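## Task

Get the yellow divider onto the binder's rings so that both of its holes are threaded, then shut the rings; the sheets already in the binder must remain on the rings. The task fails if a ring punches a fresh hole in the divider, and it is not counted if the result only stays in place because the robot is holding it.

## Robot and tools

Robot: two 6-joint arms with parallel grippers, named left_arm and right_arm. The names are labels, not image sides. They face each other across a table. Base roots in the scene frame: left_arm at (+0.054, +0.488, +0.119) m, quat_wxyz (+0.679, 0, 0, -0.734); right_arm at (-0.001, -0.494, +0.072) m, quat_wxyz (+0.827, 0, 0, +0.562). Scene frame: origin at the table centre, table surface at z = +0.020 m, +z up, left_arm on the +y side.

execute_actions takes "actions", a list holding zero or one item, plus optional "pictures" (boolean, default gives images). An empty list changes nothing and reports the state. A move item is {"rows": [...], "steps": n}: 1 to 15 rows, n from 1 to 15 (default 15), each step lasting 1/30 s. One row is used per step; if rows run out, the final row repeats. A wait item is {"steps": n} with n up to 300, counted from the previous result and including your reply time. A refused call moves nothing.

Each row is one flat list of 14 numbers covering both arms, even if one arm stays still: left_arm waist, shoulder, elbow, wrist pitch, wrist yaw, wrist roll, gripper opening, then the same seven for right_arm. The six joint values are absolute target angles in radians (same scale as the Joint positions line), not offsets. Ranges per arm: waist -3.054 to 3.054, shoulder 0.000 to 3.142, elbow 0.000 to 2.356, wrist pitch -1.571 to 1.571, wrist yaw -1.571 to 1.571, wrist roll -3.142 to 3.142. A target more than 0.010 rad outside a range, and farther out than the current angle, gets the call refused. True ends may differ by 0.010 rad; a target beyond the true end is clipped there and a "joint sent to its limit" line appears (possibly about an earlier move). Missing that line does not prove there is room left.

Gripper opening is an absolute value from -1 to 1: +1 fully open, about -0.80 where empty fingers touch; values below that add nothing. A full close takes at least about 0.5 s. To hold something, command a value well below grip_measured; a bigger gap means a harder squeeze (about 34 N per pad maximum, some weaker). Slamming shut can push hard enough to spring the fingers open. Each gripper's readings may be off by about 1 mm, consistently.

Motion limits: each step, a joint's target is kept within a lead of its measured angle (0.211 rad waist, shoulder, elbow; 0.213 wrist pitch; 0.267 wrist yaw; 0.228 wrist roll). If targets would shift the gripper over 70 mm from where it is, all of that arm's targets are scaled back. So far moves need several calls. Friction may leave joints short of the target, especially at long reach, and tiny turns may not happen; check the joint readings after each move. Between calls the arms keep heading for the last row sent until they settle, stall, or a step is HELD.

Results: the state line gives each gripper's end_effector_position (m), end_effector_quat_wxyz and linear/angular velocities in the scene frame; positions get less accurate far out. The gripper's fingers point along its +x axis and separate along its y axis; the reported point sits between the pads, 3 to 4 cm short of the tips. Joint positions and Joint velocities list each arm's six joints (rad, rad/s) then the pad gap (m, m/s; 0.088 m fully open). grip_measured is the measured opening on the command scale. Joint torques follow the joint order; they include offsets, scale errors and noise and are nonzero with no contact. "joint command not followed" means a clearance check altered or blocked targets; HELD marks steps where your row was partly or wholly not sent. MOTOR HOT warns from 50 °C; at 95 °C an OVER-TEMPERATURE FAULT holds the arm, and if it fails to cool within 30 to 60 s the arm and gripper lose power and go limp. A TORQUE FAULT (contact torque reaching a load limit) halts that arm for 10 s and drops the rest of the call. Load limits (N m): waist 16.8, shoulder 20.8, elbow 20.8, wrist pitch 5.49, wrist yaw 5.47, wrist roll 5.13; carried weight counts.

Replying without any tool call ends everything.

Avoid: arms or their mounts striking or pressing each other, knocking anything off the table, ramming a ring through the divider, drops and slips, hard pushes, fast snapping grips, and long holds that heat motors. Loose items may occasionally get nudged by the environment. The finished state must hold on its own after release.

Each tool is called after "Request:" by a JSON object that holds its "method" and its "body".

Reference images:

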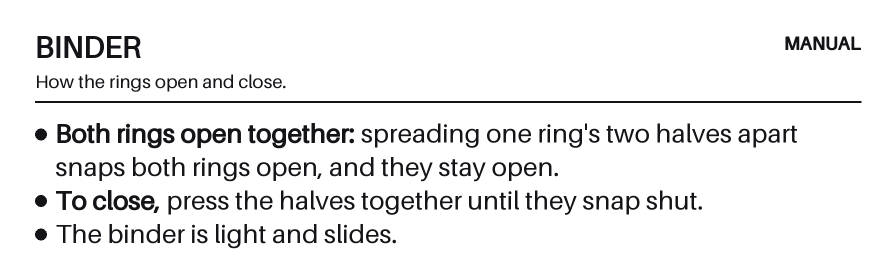

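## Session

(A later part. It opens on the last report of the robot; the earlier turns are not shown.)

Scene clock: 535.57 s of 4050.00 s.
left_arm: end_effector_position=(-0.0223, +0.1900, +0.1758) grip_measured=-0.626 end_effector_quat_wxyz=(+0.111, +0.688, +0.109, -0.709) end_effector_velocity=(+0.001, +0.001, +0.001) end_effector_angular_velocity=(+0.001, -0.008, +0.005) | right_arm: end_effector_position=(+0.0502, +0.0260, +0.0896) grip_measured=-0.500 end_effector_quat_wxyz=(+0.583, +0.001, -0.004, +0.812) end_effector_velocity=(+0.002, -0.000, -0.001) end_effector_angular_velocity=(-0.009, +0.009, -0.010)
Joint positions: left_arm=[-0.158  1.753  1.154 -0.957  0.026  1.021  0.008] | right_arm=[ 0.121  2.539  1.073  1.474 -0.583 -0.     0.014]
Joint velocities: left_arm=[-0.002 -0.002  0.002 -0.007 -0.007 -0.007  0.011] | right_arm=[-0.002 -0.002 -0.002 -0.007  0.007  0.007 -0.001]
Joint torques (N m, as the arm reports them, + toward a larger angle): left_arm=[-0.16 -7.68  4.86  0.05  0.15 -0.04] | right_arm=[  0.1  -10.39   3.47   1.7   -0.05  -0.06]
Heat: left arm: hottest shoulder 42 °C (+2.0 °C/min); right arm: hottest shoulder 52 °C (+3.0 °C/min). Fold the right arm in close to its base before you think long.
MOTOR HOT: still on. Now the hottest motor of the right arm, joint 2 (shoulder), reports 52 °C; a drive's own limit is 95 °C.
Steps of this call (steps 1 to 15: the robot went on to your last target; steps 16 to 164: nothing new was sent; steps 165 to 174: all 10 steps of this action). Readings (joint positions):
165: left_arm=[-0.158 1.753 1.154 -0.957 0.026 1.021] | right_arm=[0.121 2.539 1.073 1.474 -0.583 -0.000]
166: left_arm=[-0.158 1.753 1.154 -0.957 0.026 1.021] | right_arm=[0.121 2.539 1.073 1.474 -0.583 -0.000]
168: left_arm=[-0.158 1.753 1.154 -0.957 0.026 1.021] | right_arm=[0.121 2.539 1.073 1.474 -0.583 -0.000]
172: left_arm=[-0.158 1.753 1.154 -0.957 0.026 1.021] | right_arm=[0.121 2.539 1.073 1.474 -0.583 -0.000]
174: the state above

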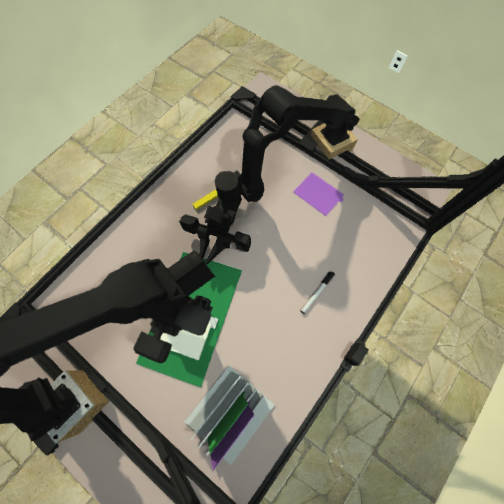

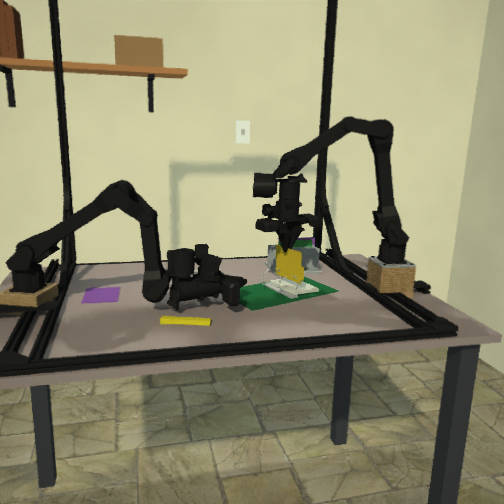

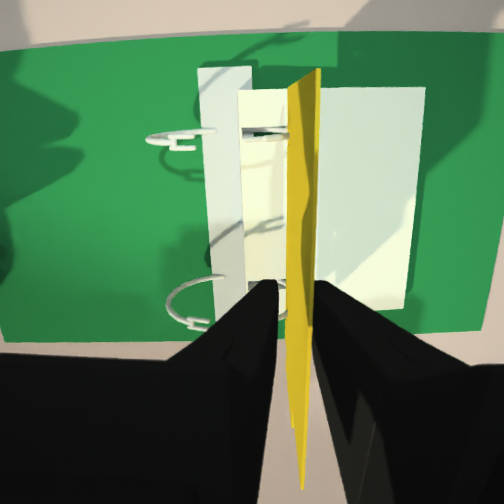

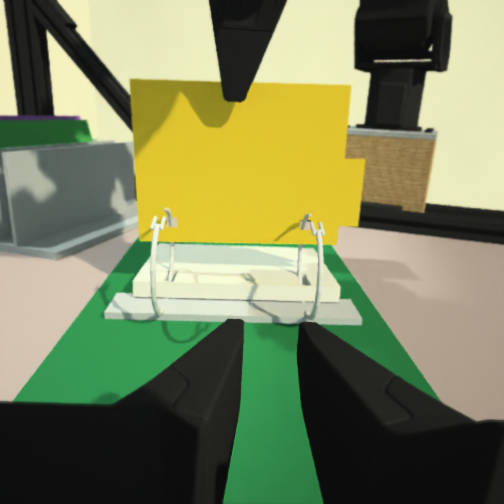

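Request:
{"method": "execute_actions", "body": {"actions": [{"rows":[[-0.160,1.745,1.148,-0.959,0.028,1.02,-0.4,0.122,2.545,1.072,1.473,-0.585,0,-0.5],[-0.160,1.745,1.148,-0.959,0.028,1.02,-0.3,0.122,2.545,1.072,1.473,-0.585,0,-0.5],[-0.160,1.745,1.148,-0.959,0.028,1.02,-0.2,0.122,2.545,1.072,1.473,-0.585,0,-0.5],[-0.160,1.745,1.148,-0.959,0.028,1.02,-0.1,0.122,2.545,1.072,1.473,-0.585,0,-0.5],[-0.160,1.745,1.148,-0.959,0.028,1.02,0.0,0.122,2.545,1.072,1.473,-0.585,0,-0.5],[-0.160,1.745,1.148,-0.959,0.028,1.02,0.15,0.122,2.545,1.072,1.473,-0.585,0,-0.5],[-0.160,1.745,1.148,-0.959,0.028,1.02,0.3,0.122,2.545,1.072,1.473,-0.585,0,-0.5],[-0.160,1.745,1.148,-0.959,0.028,1.02,0.5,0.122,2.545,1.072,1.473,-0.585,0,-0.5]],"steps":15}]}}

Scene clock: 540.10 s of 4050.00 s.
left_arm: end_effector_position=(-0.0224, +0.1902, +0.1759) grip_measured=+0.455 end_effector_quat_wxyz=(+0.111, +0.688, +0.109, -0.709) end_effector_velocity=(-0.001, +0.002, +0.002) end_effector_angular_velocity=(+0.004, +0.007, +0.005) | right_arm: end_effector_position=(+0.0502, +0.0260, +0.0896) grip_measured=-0.500 end_effector_quat_wxyz=(+0.583, +0.001, -0.004, +0.812) end_effector_velocity=(+0.002, -0.001, -0.002) end_effector_angular_velocity=(-0.009, -0.004, -0.010)
Joint positions: left_arm=[-0.159  1.752  1.154 -0.957  0.026  1.021  0.061] | right_arm=[ 0.121  2.539  1.073  1.474 -0.583 -0.     0.014]
Joint velocities: left_arm=[-0.002 -0.007 -0.002 -0.007  0.007 -0.007  0.02 ] | right_arm=[-0.002 -0.002 -0.007 -0.007  0.007 -0.007 -0.   ]
Joint torques (N m, as the arm reports them, + toward a larger angle): left_arm=[-0.14 -7.59  4.86  0.04  0.15 -0.03] | right_arm=[  0.   -10.5    3.3    1.7   -0.07   0.02]
Heat: left arm: hottest shoulder 42 °C (+2.0 °C/min); right arm: hottest shoulder 52 °C (+3.0 °C/min). Fold the right arm in close to its base before you think long.
MOTOR HOT: still on. Now the hottest motor of the right arm, joint 2 (shoulder), reports 52 °C; a drive's own limit is 95 °C.
Steps of this call (steps 1 to 15: the robot went on to your last target; steps 16 to 90: nothing new was sent; then 1.03 s passed at rest; steps 91 to 105: all 15 steps of this action). Readings (joint positions):
91: left_arm=[-0.159 1.752 1.154 -0.957 0.026 1.021] | right_arm=[0.121 2.539 1.073 1.474 -0.583 -0.000]
92: left_arm=[-0.159 1.752 1.154 -0.957 0.026 1.021] | right_arm=[0.121 2.539 1.073 1.474 -0.583 -0.000]
94: left_arm=[-0.159 1.752 1.154 -0.957 0.026 1.021] | right_arm=[0.121 2.539 1.073 1.474 -0.583 -0.000]
98: left_arm=[-0.159 1.752 1.154 -0.957 0.026 1.021] | right_arm=[0.121 2.539 1.073 1.474 -0.583 -0.000]
105: the state above

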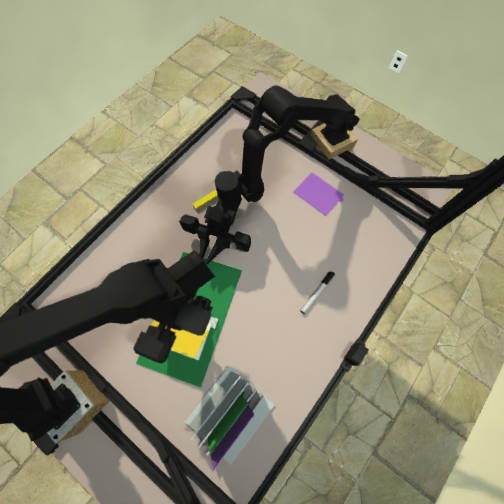

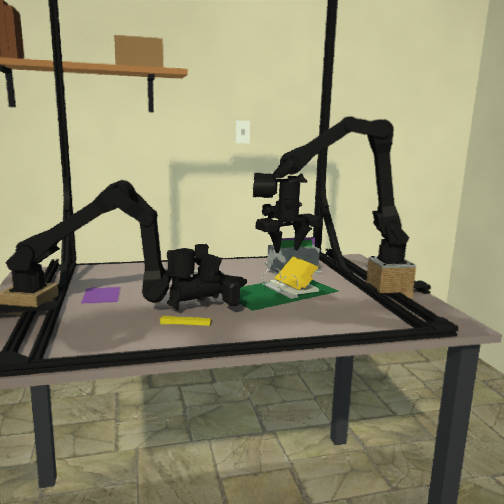

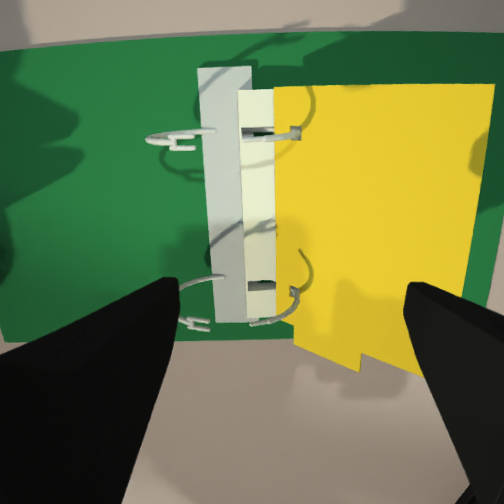

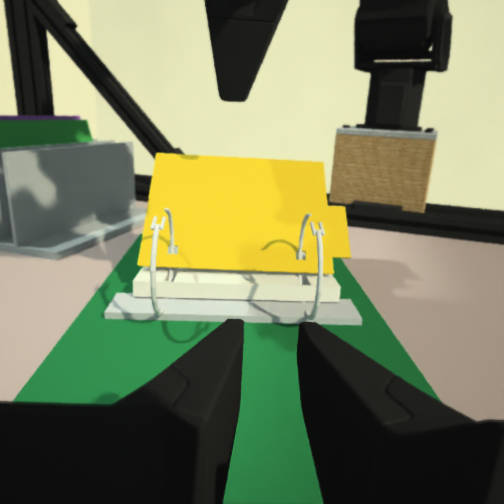

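Request:
{"method": "execute_actions", "body": {"actions": [{"rows":[[-0.12,1.77,1.14,-0.93,0.02,1.06,1,0.122,2.545,1.072,1.473,-0.585,0,-0.5],[-0.08,1.79,1.12,-0.90,0.01,1.1,1,0.122,2.545,1.072,1.473,-0.585,0,-0.5],[-0.04,1.81,1.10,-0.86,0,1.13,1,0.122,2.545,1.072,1.473,-0.585,0,-0.5],[-0.010,1.832,1.07,-0.82,0,1.151,1,0.122,2.545,1.072,1.473,-0.585,0,-0.5]],"steps":15}]}}

Scene clock: 550.23 s of 4050.00 s.
left_arm: end_effector_position=(+0.0248, +0.1831, +0.1369) grip_measured=+0.982 end_effector_quat_wxyz=(+0.116, +0.696, +0.119, -0.698) end_effector_velocity=(+0.006, +0.002, +0.000) end_effector_angular_velocity=(+0.005, -0.023, -0.000) | right_arm: end_effector_position=(+0.0499, +0.0260, +0.0896) grip_measured=-0.500 end_effector_quat_wxyz=(+0.583, +0.001, -0.004, +0.813) end_effector_velocity=(+0.000, -0.001, -0.001) end_effector_angular_velocity=(-0.009, +0.009, +0.005)
Joint positions: left_arm=[-0.014  1.826  1.076 -0.824  0.004  1.145  0.087] | right_arm=[ 0.122  2.539  1.073  1.474 -0.583 -0.     0.014]
Joint velocities: left_arm=[ 0.007 -0.002 -0.002 -0.007 -0.022  0.007  0.002] | right_arm=[-0.002 -0.002 -0.002 -0.007 -0.007  0.007 -0.   ]
Joint torques (N m, as the arm reports them, + toward a larger angle): left_arm=[ 0.34 -6.09  4.61  0.21 -0.1   0.18] | right_arm=[ -0.07 -10.69   3.1    1.69  -0.04  -0.01]
Heat: left arm: hottest shoulder 42 °C (+2.0 °C/min); right arm: hottest shoulder 52 °C (+2.0 °C/min). Fold the right arm in close to its base before you think long.
MOTOR HOT: still on. Now the hottest motor of the right arm, joint 2 (shoulder), reports 52 °C; a drive's own limit is 95 °C.
Steps of this call (steps 1 to 15: the robot went on to your last target; steps 16 to 90: nothing new was sent; then 6.63 s passed at rest; steps 91 to 105: all 15 steps of this action). Readings (joint positions):
91: left_arm=[-0.157 1.752 1.153 -0.956 0.026 1.025] | right_arm=[0.122 2.539 1.073 1.474 -0.583 -0.000]
92: left_arm=[-0.149 1.754 1.150 -0.947 0.026 1.039] | right_arm=[0.122 2.539 1.073 1.474 -0.583 -0.000]
94: left_arm=[-0.108 1.767 1.134 -0.900 0.023 1.081] | right_arm=[0.122 2.539 1.073 1.474 -0.583 -0.000]
98: left_arm=[-0.023 1.815 1.089 -0.847 0.004 1.128] | right_arm=[0.122 2.539 1.073 1.474 -0.583 -0.000]
105: the state above

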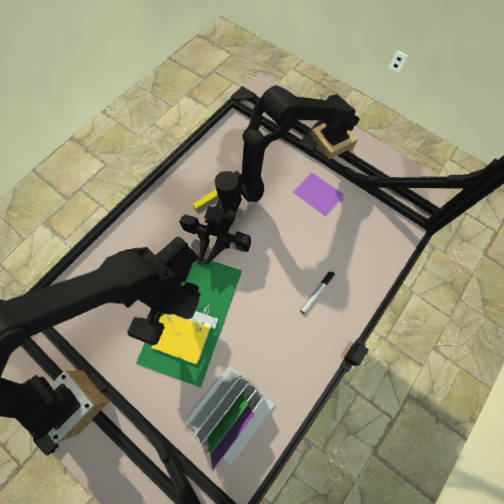

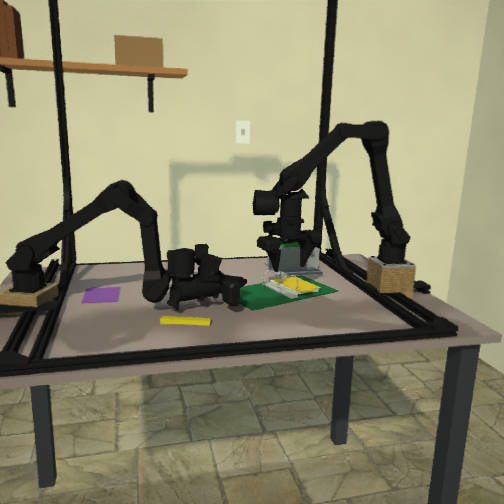

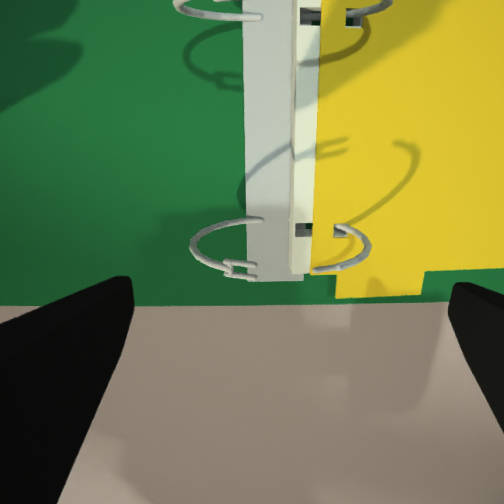

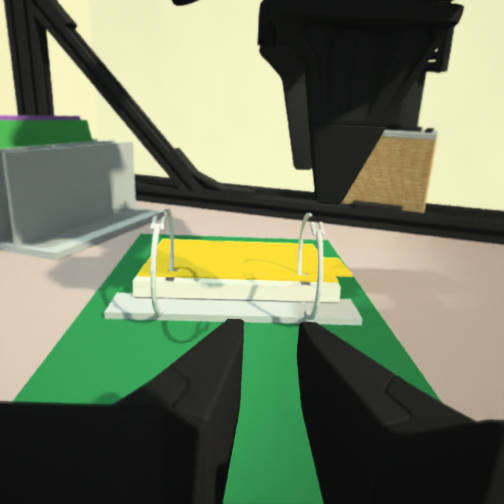

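Request:
{"method": "execute_actions", "body": {"actions": [{"rows":[[-0.010,1.85,1.06,-0.79,0,1.151,1,0.122,2.545,1.072,1.473,-0.585,0,-0.5],[-0.010,1.87,1.045,-0.755,0,1.151,1,0.122,2.545,1.072,1.473,-0.585,0,-0.5],[-0.010,1.89,1.028,-0.72,0,1.151,1,0.122,2.545,1.072,1.473,-0.585,0,-0.5],[-0.010,1.91,1.012,-0.685,0,1.151,1,0.122,2.545,1.072,1.473,-0.585,0,-0.5],[-0.010,1.926,0.997,-0.654,0,1.151,1,0.122,2.545,1.072,1.473,-0.585,0,-0.5]],"steps":15}]}}

Scene clock: 558.13 s of 4050.00 s.
left_arm: end_effector_position=(+0.0255, +0.1833, +0.0949) grip_measured=+0.987 end_effector_quat_wxyz=(+0.115, +0.696, +0.119, -0.698) end_effector_velocity=(-0.001, +0.002, +0.000) end_effector_angular_velocity=(+0.007, -0.008, -0.015) | right_arm: end_effector_position=(+0.0499, +0.0260, +0.0896) grip_measured=-0.500 end_effector_quat_wxyz=(+0.583, +0.001, -0.004, +0.813) end_effector_velocity=(+0.000, -0.001, -0.001) end_effector_angular_velocity=(-0.009, +0.009, +0.005)
Joint positions: left_arm=[-0.012  1.919  1.002 -0.658  0.004  1.147  0.087] | right_arm=[ 0.122  2.539  1.073  1.474 -0.583 -0.     0.014]
Joint velocities: left_arm=[-0.007 -0.002 -0.002 -0.007 -0.007  0.007 -0.   ] | right_arm=[-0.002 -0.002 -0.002 -0.007 -0.007  0.007 -0.   ]
Joint torques (N m, as the arm reports them, + toward a larger angle): left_arm=[ 0.19 -6.2   4.1   0.18 -0.1   0.12] | right_arm=[ -0.15 -10.42   3.43   1.72  -0.04   0.03]
Heat: left arm: hottest shoulder 41 °C (+0.0 °C/min); right arm: hottest shoulder 53 °C (+3.0 °C/min). Fold the right arm in close to its base before you think long.
MOTOR HOT: still on. Now the hottest motor of the right arm, joint 2 (shoulder), reports 53 °C; a drive's own limit is 95 °C.
Steps of this call (steps 1 to 15: the robot went on to your last target; steps 16 to 90: nothing new was sent; then 4.40 s passed at rest; steps 91 to 105: all 15 steps of this action). Readings (joint positions):
91: left_arm=[-0.012 1.827 1.075 -0.819 0.004 1.147] | right_arm=[0.122 2.539 1.073 1.474 -0.583 -0.000]
92: left_arm=[-0.012 1.831 1.071 -0.806 0.004 1.147] | right_arm=[0.122 2.539 1.073 1.474 -0.583 -0.000]
94: left_arm=[-0.012 1.849 1.059 -0.758 0.004 1.147] | right_arm=[0.122 2.539 1.073 1.474 -0.583 -0.000]
98: left_arm=[-0.012 1.904 1.017 -0.688 0.004 1.147] | right_arm=[0.122 2.539 1.073 1.474 -0.583 -0.000]
105: the state above

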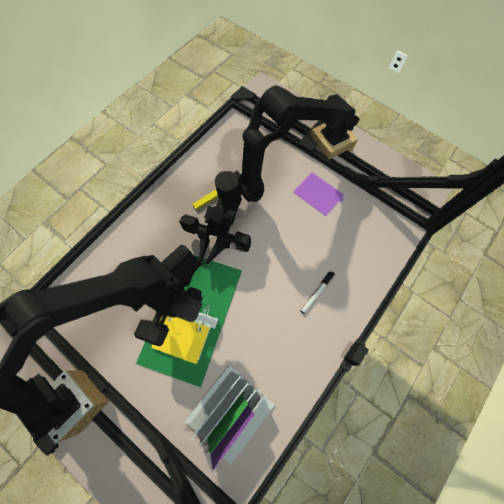

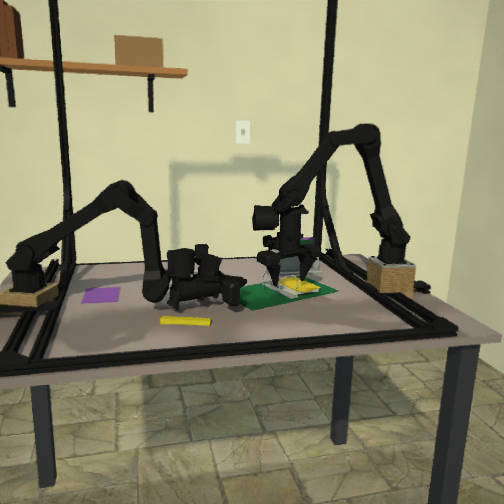

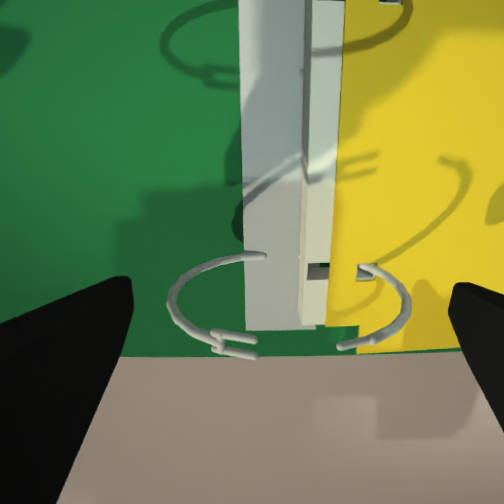

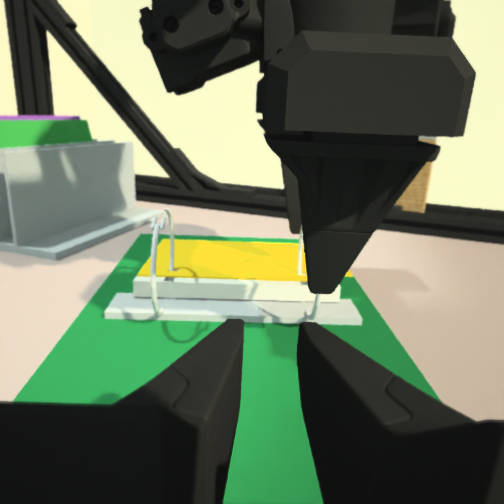

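Request:
{"method": "execute_actions", "body": {"actions": [{"rows":[[-0.010,1.926,0.997,-0.654,0,1.151,0.8,0.122,2.545,1.072,1.473,-0.585,0,-0.5],[-0.010,1.926,0.997,-0.654,0,1.151,0.65,0.122,2.545,1.072,1.473,-0.585,0,-0.5],[-0.010,1.926,0.997,-0.654,0,1.151,0.55,0.122,2.545,1.072,1.473,-0.585,0,-0.5],[-0.010,1.926,0.997,-0.654,0,1.151,0.5,0.122,2.545,1.072,1.473,-0.585,0,-0.5],[-0.010,1.926,0.997,-0.654,0,1.151,0.45,0.122,2.545,1.072,1.473,-0.585,0,-0.5],[-0.010,1.926,0.997,-0.654,0,1.151,0.4,0.122,2.545,1.072,1.473,-0.585,0,-0.5],[-0.010,1.926,0.997,-0.654,0,1.151,0.36,0.122,2.545,1.072,1.473,-0.585,0,-0.5],[-0.010,1.926,0.997,-0.654,0,1.151,0.32,0.122,2.545,1.072,1.473,-0.585,0,-0.5],[-0.010,1.926,0.997,-0.654,0,1.151,0.28,0.122,2.545,1.072,1.473,-0.585,0,-0.5],[-0.010,1.926,0.997,-0.654,0,1.151,0.24,0.122,2.545,1.072,1.473,-0.585,0,-0.5],[-0.010,1.926,0.997,-0.654,0,1.151,0.2,0.122,2.545,1.072,1.473,-0.585,0,-0.5]],"steps":15}]}}

Scene clock: 565.47 s of 4050.00 s.
left_arm: end_effector_position=(+0.0256, +0.1822, +0.0948) grip_measured=+0.279 end_effector_quat_wxyz=(+0.116, +0.697, +0.116, -0.699) end_effector_velocity=(+0.001, +0.005, +0.000) end_effector_angular_velocity=(+0.021, -0.009, -0.010) | right_arm: end_effector_position=(+0.0499, +0.0260, +0.0896) grip_measured=-0.500 end_effector_quat_wxyz=(+0.583, +0.001, -0.004, +0.813) end_effector_velocity=(+0.000, +0.000, +0.000) end_effector_angular_velocity=(-0.000, -0.006, +0.005)
Joint positions: left_arm=[-0.012  1.919  1.002 -0.653  0.003  1.151  0.053] | right_arm=[ 0.122  2.539  1.073  1.474 -0.583 -0.     0.014]
Joint velocities: left_arm=[-0.002 -0.002 -0.002 -0.022 -0.007  0.007 -0.   ] | right_arm=[-0.002 -0.002  0.002 -0.007 -0.007 -0.007 -0.   ]
Joint torques (N m, as the arm reports them, + toward a larger angle): left_arm=[ 0.11 -6.1   4.09  0.03 -0.04 -0.04] | right_arm=[ -0.03 -10.6    3.3    1.71  -0.05   0.01]
Heat: left arm: hottest shoulder 41 °C (+0.0 °C/min); right arm: hottest shoulder 53 °C (+3.0 °C/min). Fold the right arm in close to its base before you think long.
MOTOR HOT: still on. Now the hottest motor of the right arm, joint 2 (shoulder), reports 53 °C; a drive's own limit is 95 °C.
Steps of this call (steps 1 to 15: the robot went on to your last target; steps 16 to 90: nothing new was sent; then 3.83 s passed at rest; steps 91 to 105: all 15 steps of this action). Readings (joint positions):
91: left_arm=[-0.012 1.919 1.002 -0.656 0.004 1.147] | right_arm=[0.122 2.539 1.073 1.474 -0.583 -0.000]
92: left_arm=[-0.012 1.919 1.002 -0.656 0.004 1.147] | right_arm=[0.122 2.539 1.073 1.474 -0.583 -0.000]
94: left_arm=[-0.012 1.919 1.002 -0.656 0.004 1.147] | right_arm=[0.122 2.539 1.073 1.474 -0.583 -0.000]
98: left_arm=[-0.012 1.919 1.002 -0.658 0.004 1.149] | right_arm=[0.122 2.539 1.073 1.474 -0.583 -0.000]
105: the state above

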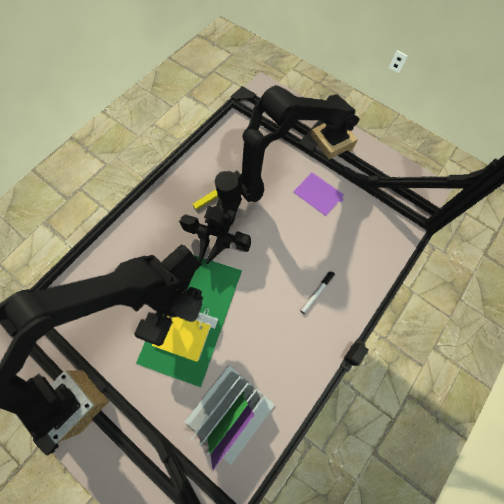

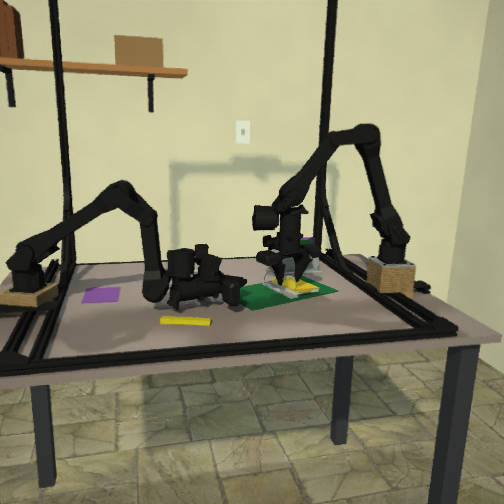

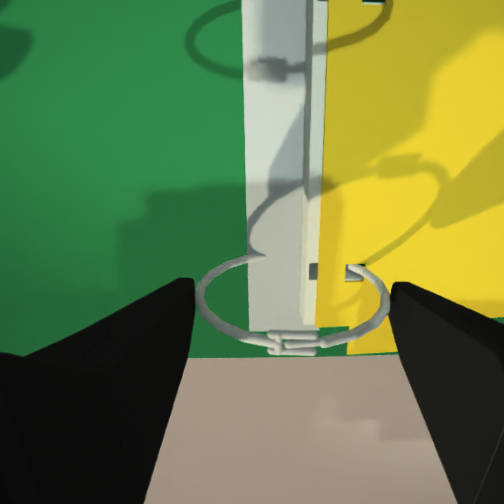

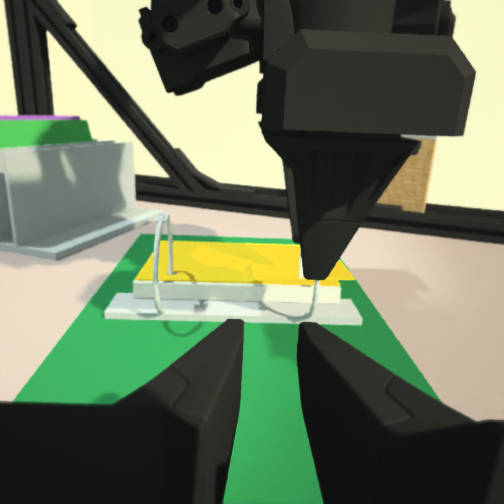

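Snapped shut. Open, lift, and retract both arms.

Request:
{"method": "execute_actions", "body": {"actions": [{"rows":[[-0.010,1.926,0.997,-0.654,0,1.151,0.9,0.122,2.545,1.072,1.473,-0.585,0,-0.5],[-0.010,1.926,0.997,-0.654,0,1.151,0.9,0.122,2.5,1.072,1.473,-0.585,0,-0.5],[-0.010,1.926,0.997,-0.654,0,1.151,0.9,0.122,2.45,1.06,1.45,-0.585,0,-0.5],[-0.010,1.926,0.997,-0.654,0,1.151,0.9,0.122,2.4,1.04,1.42,-0.585,0,-0.5],[-0.010,1.926,0.997,-0.654,0,1.151,0.9,0.122,2.33,1.02,1.4,-0.585,0,-0.5],[-0.010,1.90,1.02,-0.70,0,1.151,0.9,0.122,2.26,1.0,1.35,-0.585,0,-0.5],[-0.010,1.87,1.04,-0.75,0,1.151,0.9,0.122,2.2,0.98,1.3,-0.585,0,-0.5],[-0.010,1.84,1.07,-0.81,0,1.151,0.9,0.122,2.12,0.96,1.25,-0.585,0,-0.5],[-0.010,1.80,1.10,-0.87,0,1.151,0.9,0.122,2.05,0.94,1.2,-0.585,0,-0.5],[-0.010,1.75,1.12,-0.93,0,1.151,0.9,0.122,1.97,0.92,1.15,-0.585,0,-0.5],[-0.010,1.70,1.14,-0.98,0,1.151,0.9,0.122,1.9,0.9,1.1,-0.585,0,-0.5]],"steps":15}]}}

Request:
{"method": "execute_actions", "body": {"actions": [{"rows":[[-0.010,1.6,1.12,-0.98,0,1.151,0.9,0.122,1.75,0.85,0.9,-0.5,0,-0.5],[-0.010,1.6,1.12,-0.98,0,1.151,0.9,0.122,1.75,0.85,0.9,-0.5,0,-0.5],[-0.010,1.6,1.12,-0.98,0,1.151,0.9,0.122,1.75,0.85,0.9,-0.5,0,-0.5],[-0.010,1.6,1.12,-0.98,0,1.151,0.9,0.122,1.75,0.85,0.9,-0.5,0,-0.5],[-0.010,1.45,1.08,-0.95,0,1.151,0.9,0.122,1.55,0.8,0.6,-0.4,0,-0.5]],"steps":15}]}}

Scene clock: 573.73 s of 4050.00 s.
left_arm: end_effector_position=(+0.0257, +0.1830, +0.1779) grip_measured=+0.893 end_effector_quat_wxyz=(+0.130, +0.693, +0.101, -0.702) end_effector_velocity=(-0.004, -0.034, +0.205) end_effector_angular_velocity=(-0.397, +0.029, +0.000) | right_arm: end_effector_position=(+0.0441, +0.0037, +0.2402) grip_measured=-0.500 end_effector_quat_wxyz=(+0.583, +0.011, -0.030, +0.812) end_effector_velocity=(-0.023, -0.088, +0.427) end_effector_angular_velocity=(+0.732, -0.199, +0.004)
Joint positions: left_arm=[-0.012  1.724  1.128 -0.932  0.003  1.151  0.083] | right_arm=[ 0.122  2.006  0.928  1.142 -0.583 -0.     0.014]
Joint velocities: left_arm=[-0.007 -0.462  0.31  -0.374 -0.007 -0.007  0.003] | right_arm=[-0.002 -1.087 -0.134 -0.198 -0.007 -0.007 -0.   ]
Joint torques (N m, as the arm reports them, + toward a larger angle): left_arm=[ 0.16 -4.31  4.01 -0.3  -0.04 -0.02] | right_arm=[ 0.04 -9.85  3.85  1.48 -0.04  0.05]
Heat: left arm: hottest shoulder 40 °C (-1.0 °C/min); right arm: hottest shoulder 53 °C (+2.0 °C/min). Fold the right arm in close to its base before you think long.
MOTOR HOT: still on. Now the hottest motor of the right arm, joint 2 (shoulder), reports 53 °C; a drive's own limit is 95 °C.
Steps of this call (steps 1 to 15: the robot went on to your last target; steps 16 to 233: nothing new was sent; steps 234 to 248: all 15 steps of this action). Readings (joint positions):
234: left_arm=[-0.012 1.919 1.001 -0.653 0.003 1.151] | right_arm=[0.122 2.540 1.073 1.474 -0.583 -0.000]
235: left_arm=[-0.012 1.919 1.001 -0.653 0.003 1.151] | right_arm=[0.122 2.538 1.073 1.474 -0.583 -0.000]
237: left_arm=[-0.012 1.919 1.001 -0.653 0.003 1.151] | right_arm=[0.122 2.514 1.067 1.454 -0.583 -0.000]
241: left_arm=[-0.012 1.909 1.015 -0.708 0.003 1.151] | right_arm=[0.122 2.351 1.016 1.364 -0.583 -0.000]
248: the state above

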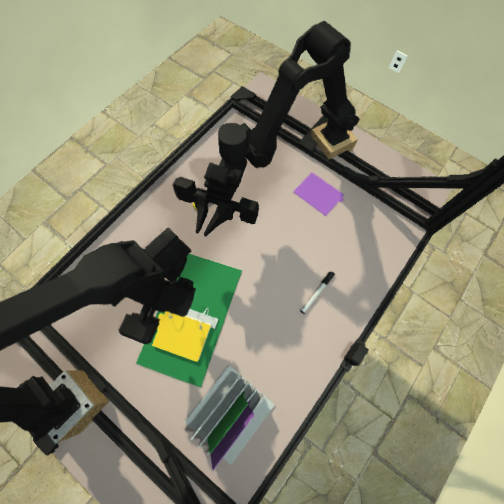

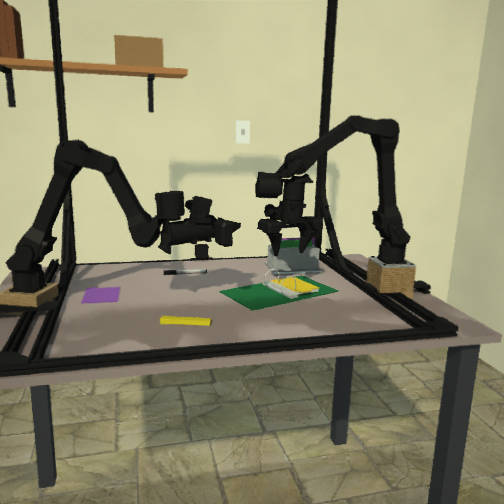

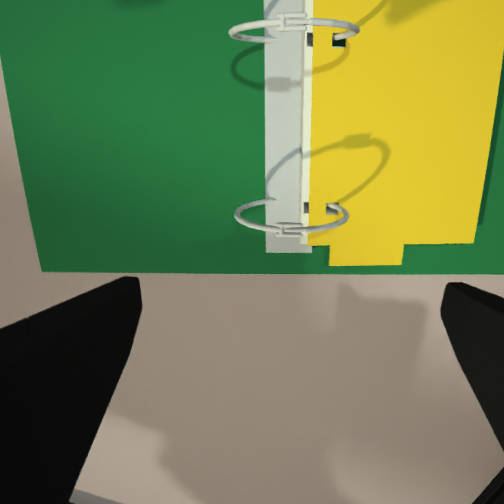

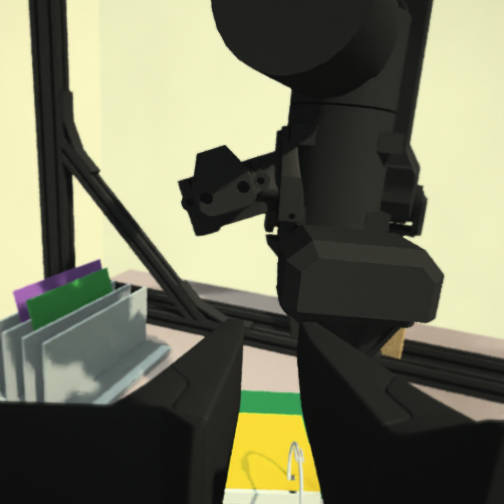

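Scene clock: 574.23 s of 4050.00 s.
left_arm: end_effector_position=(+0.0267, +0.1940, +0.2411) grip_measured=+0.900 end_effector_quat_wxyz=(+0.200, +0.669, +0.030, -0.715) end_effector_velocity=(-0.001, +0.012, -0.016) end_effector_angular_velocity=(+0.047, +0.005, +0.003) | right_arm: end_effector_position=(+0.0532, -0.0501, +0.2940) grip_measured=-0.500 end_effector_quat_wxyz=(+0.649, -0.026, +0.053, +0.758) end_effector_velocity=(+0.003, -0.020, -0.085) end_effector_angular_velocity=(-0.314, +0.071, -0.043)
Joint positions: left_arm=[-0.012  1.461  1.091 -0.951  0.003  1.151  0.083] | right_arm=[ 0.123  1.564  0.821  0.624 -0.41  -0.     0.014]
Joint velocities: left_arm=[-0.002 -0.002 -0.056  0.007  0.007 -0.007  0.   ] | right_arm=[-0.007 -0.012 -0.095 -0.242  0.037 -0.007 -0.   ]
Joint torques (N m, as the arm reports them, + toward a larger angle): left_arm=[ 0.17 -6.19  5.6   0.53 -0.05 -0.02] | right_arm=[-0.04 -8.8   5.    1.73  0.1   0.  ]
Heat: left arm: hottest shoulder 40 °C (-1.0 °C/min); right arm: hottest shoulder 53 °C (+2.0 °C/min). Fold the right arm in close to its base before you think long.
MOTOR HOT: still on. Now the hottest motor of the right arm, joint 2 (shoulder), reports 53 °C; a drive's own limit is 95 °C.
Steps of this call (steps 1 to 15: all 15 steps of this action). Readings (joint positions):
1: left_arm=[-0.012 1.703 1.134 -0.941 0.003 1.151] | right_arm=[0.122 1.963 0.922 1.113 -0.575 -0.000]
2: left_arm=[-0.012 1.683 1.132 -0.953 0.003 1.151] | right_arm=[0.123 1.911 0.910 1.051 -0.554 -0.000]
4: left_arm=[-0.012 1.645 1.128 -0.970 0.003 1.151] | right_arm=[0.123 1.831 0.888 0.986 -0.534 -0.000]
8: left_arm=[-0.012 1.513 1.099 -0.961 0.003 1.151] | right_arm=[0.123 1.657 0.836 0.785 -0.446 -0.000]
15: the state above

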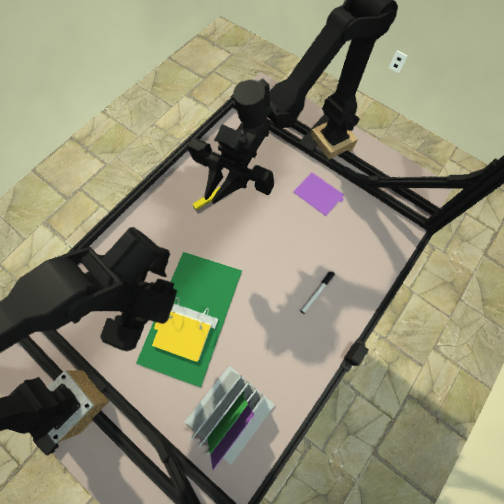

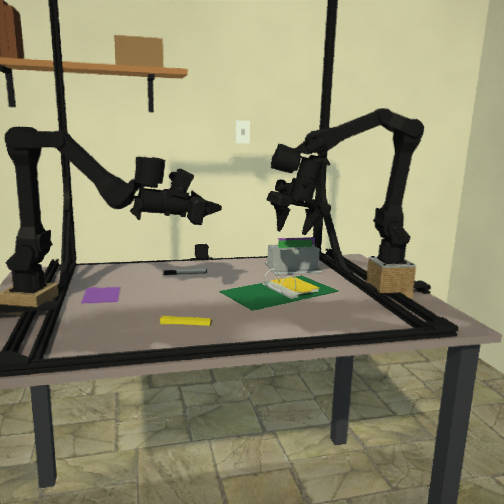

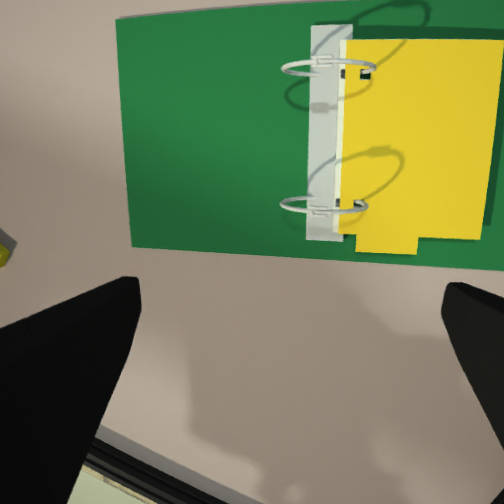

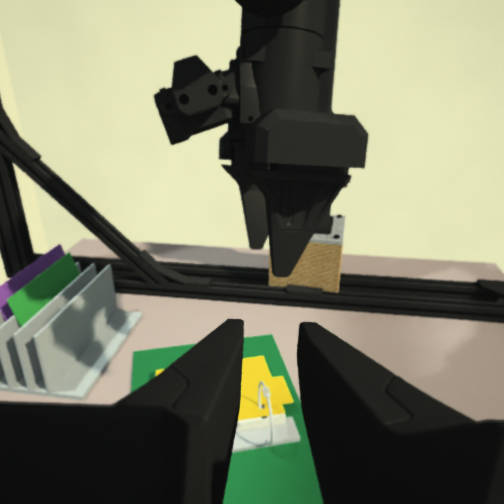

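Both rings are closed and the divider is on.

Request:
{"method": "finished_scene", "body": {"scene": 1}}

The scene is finished: the task was done.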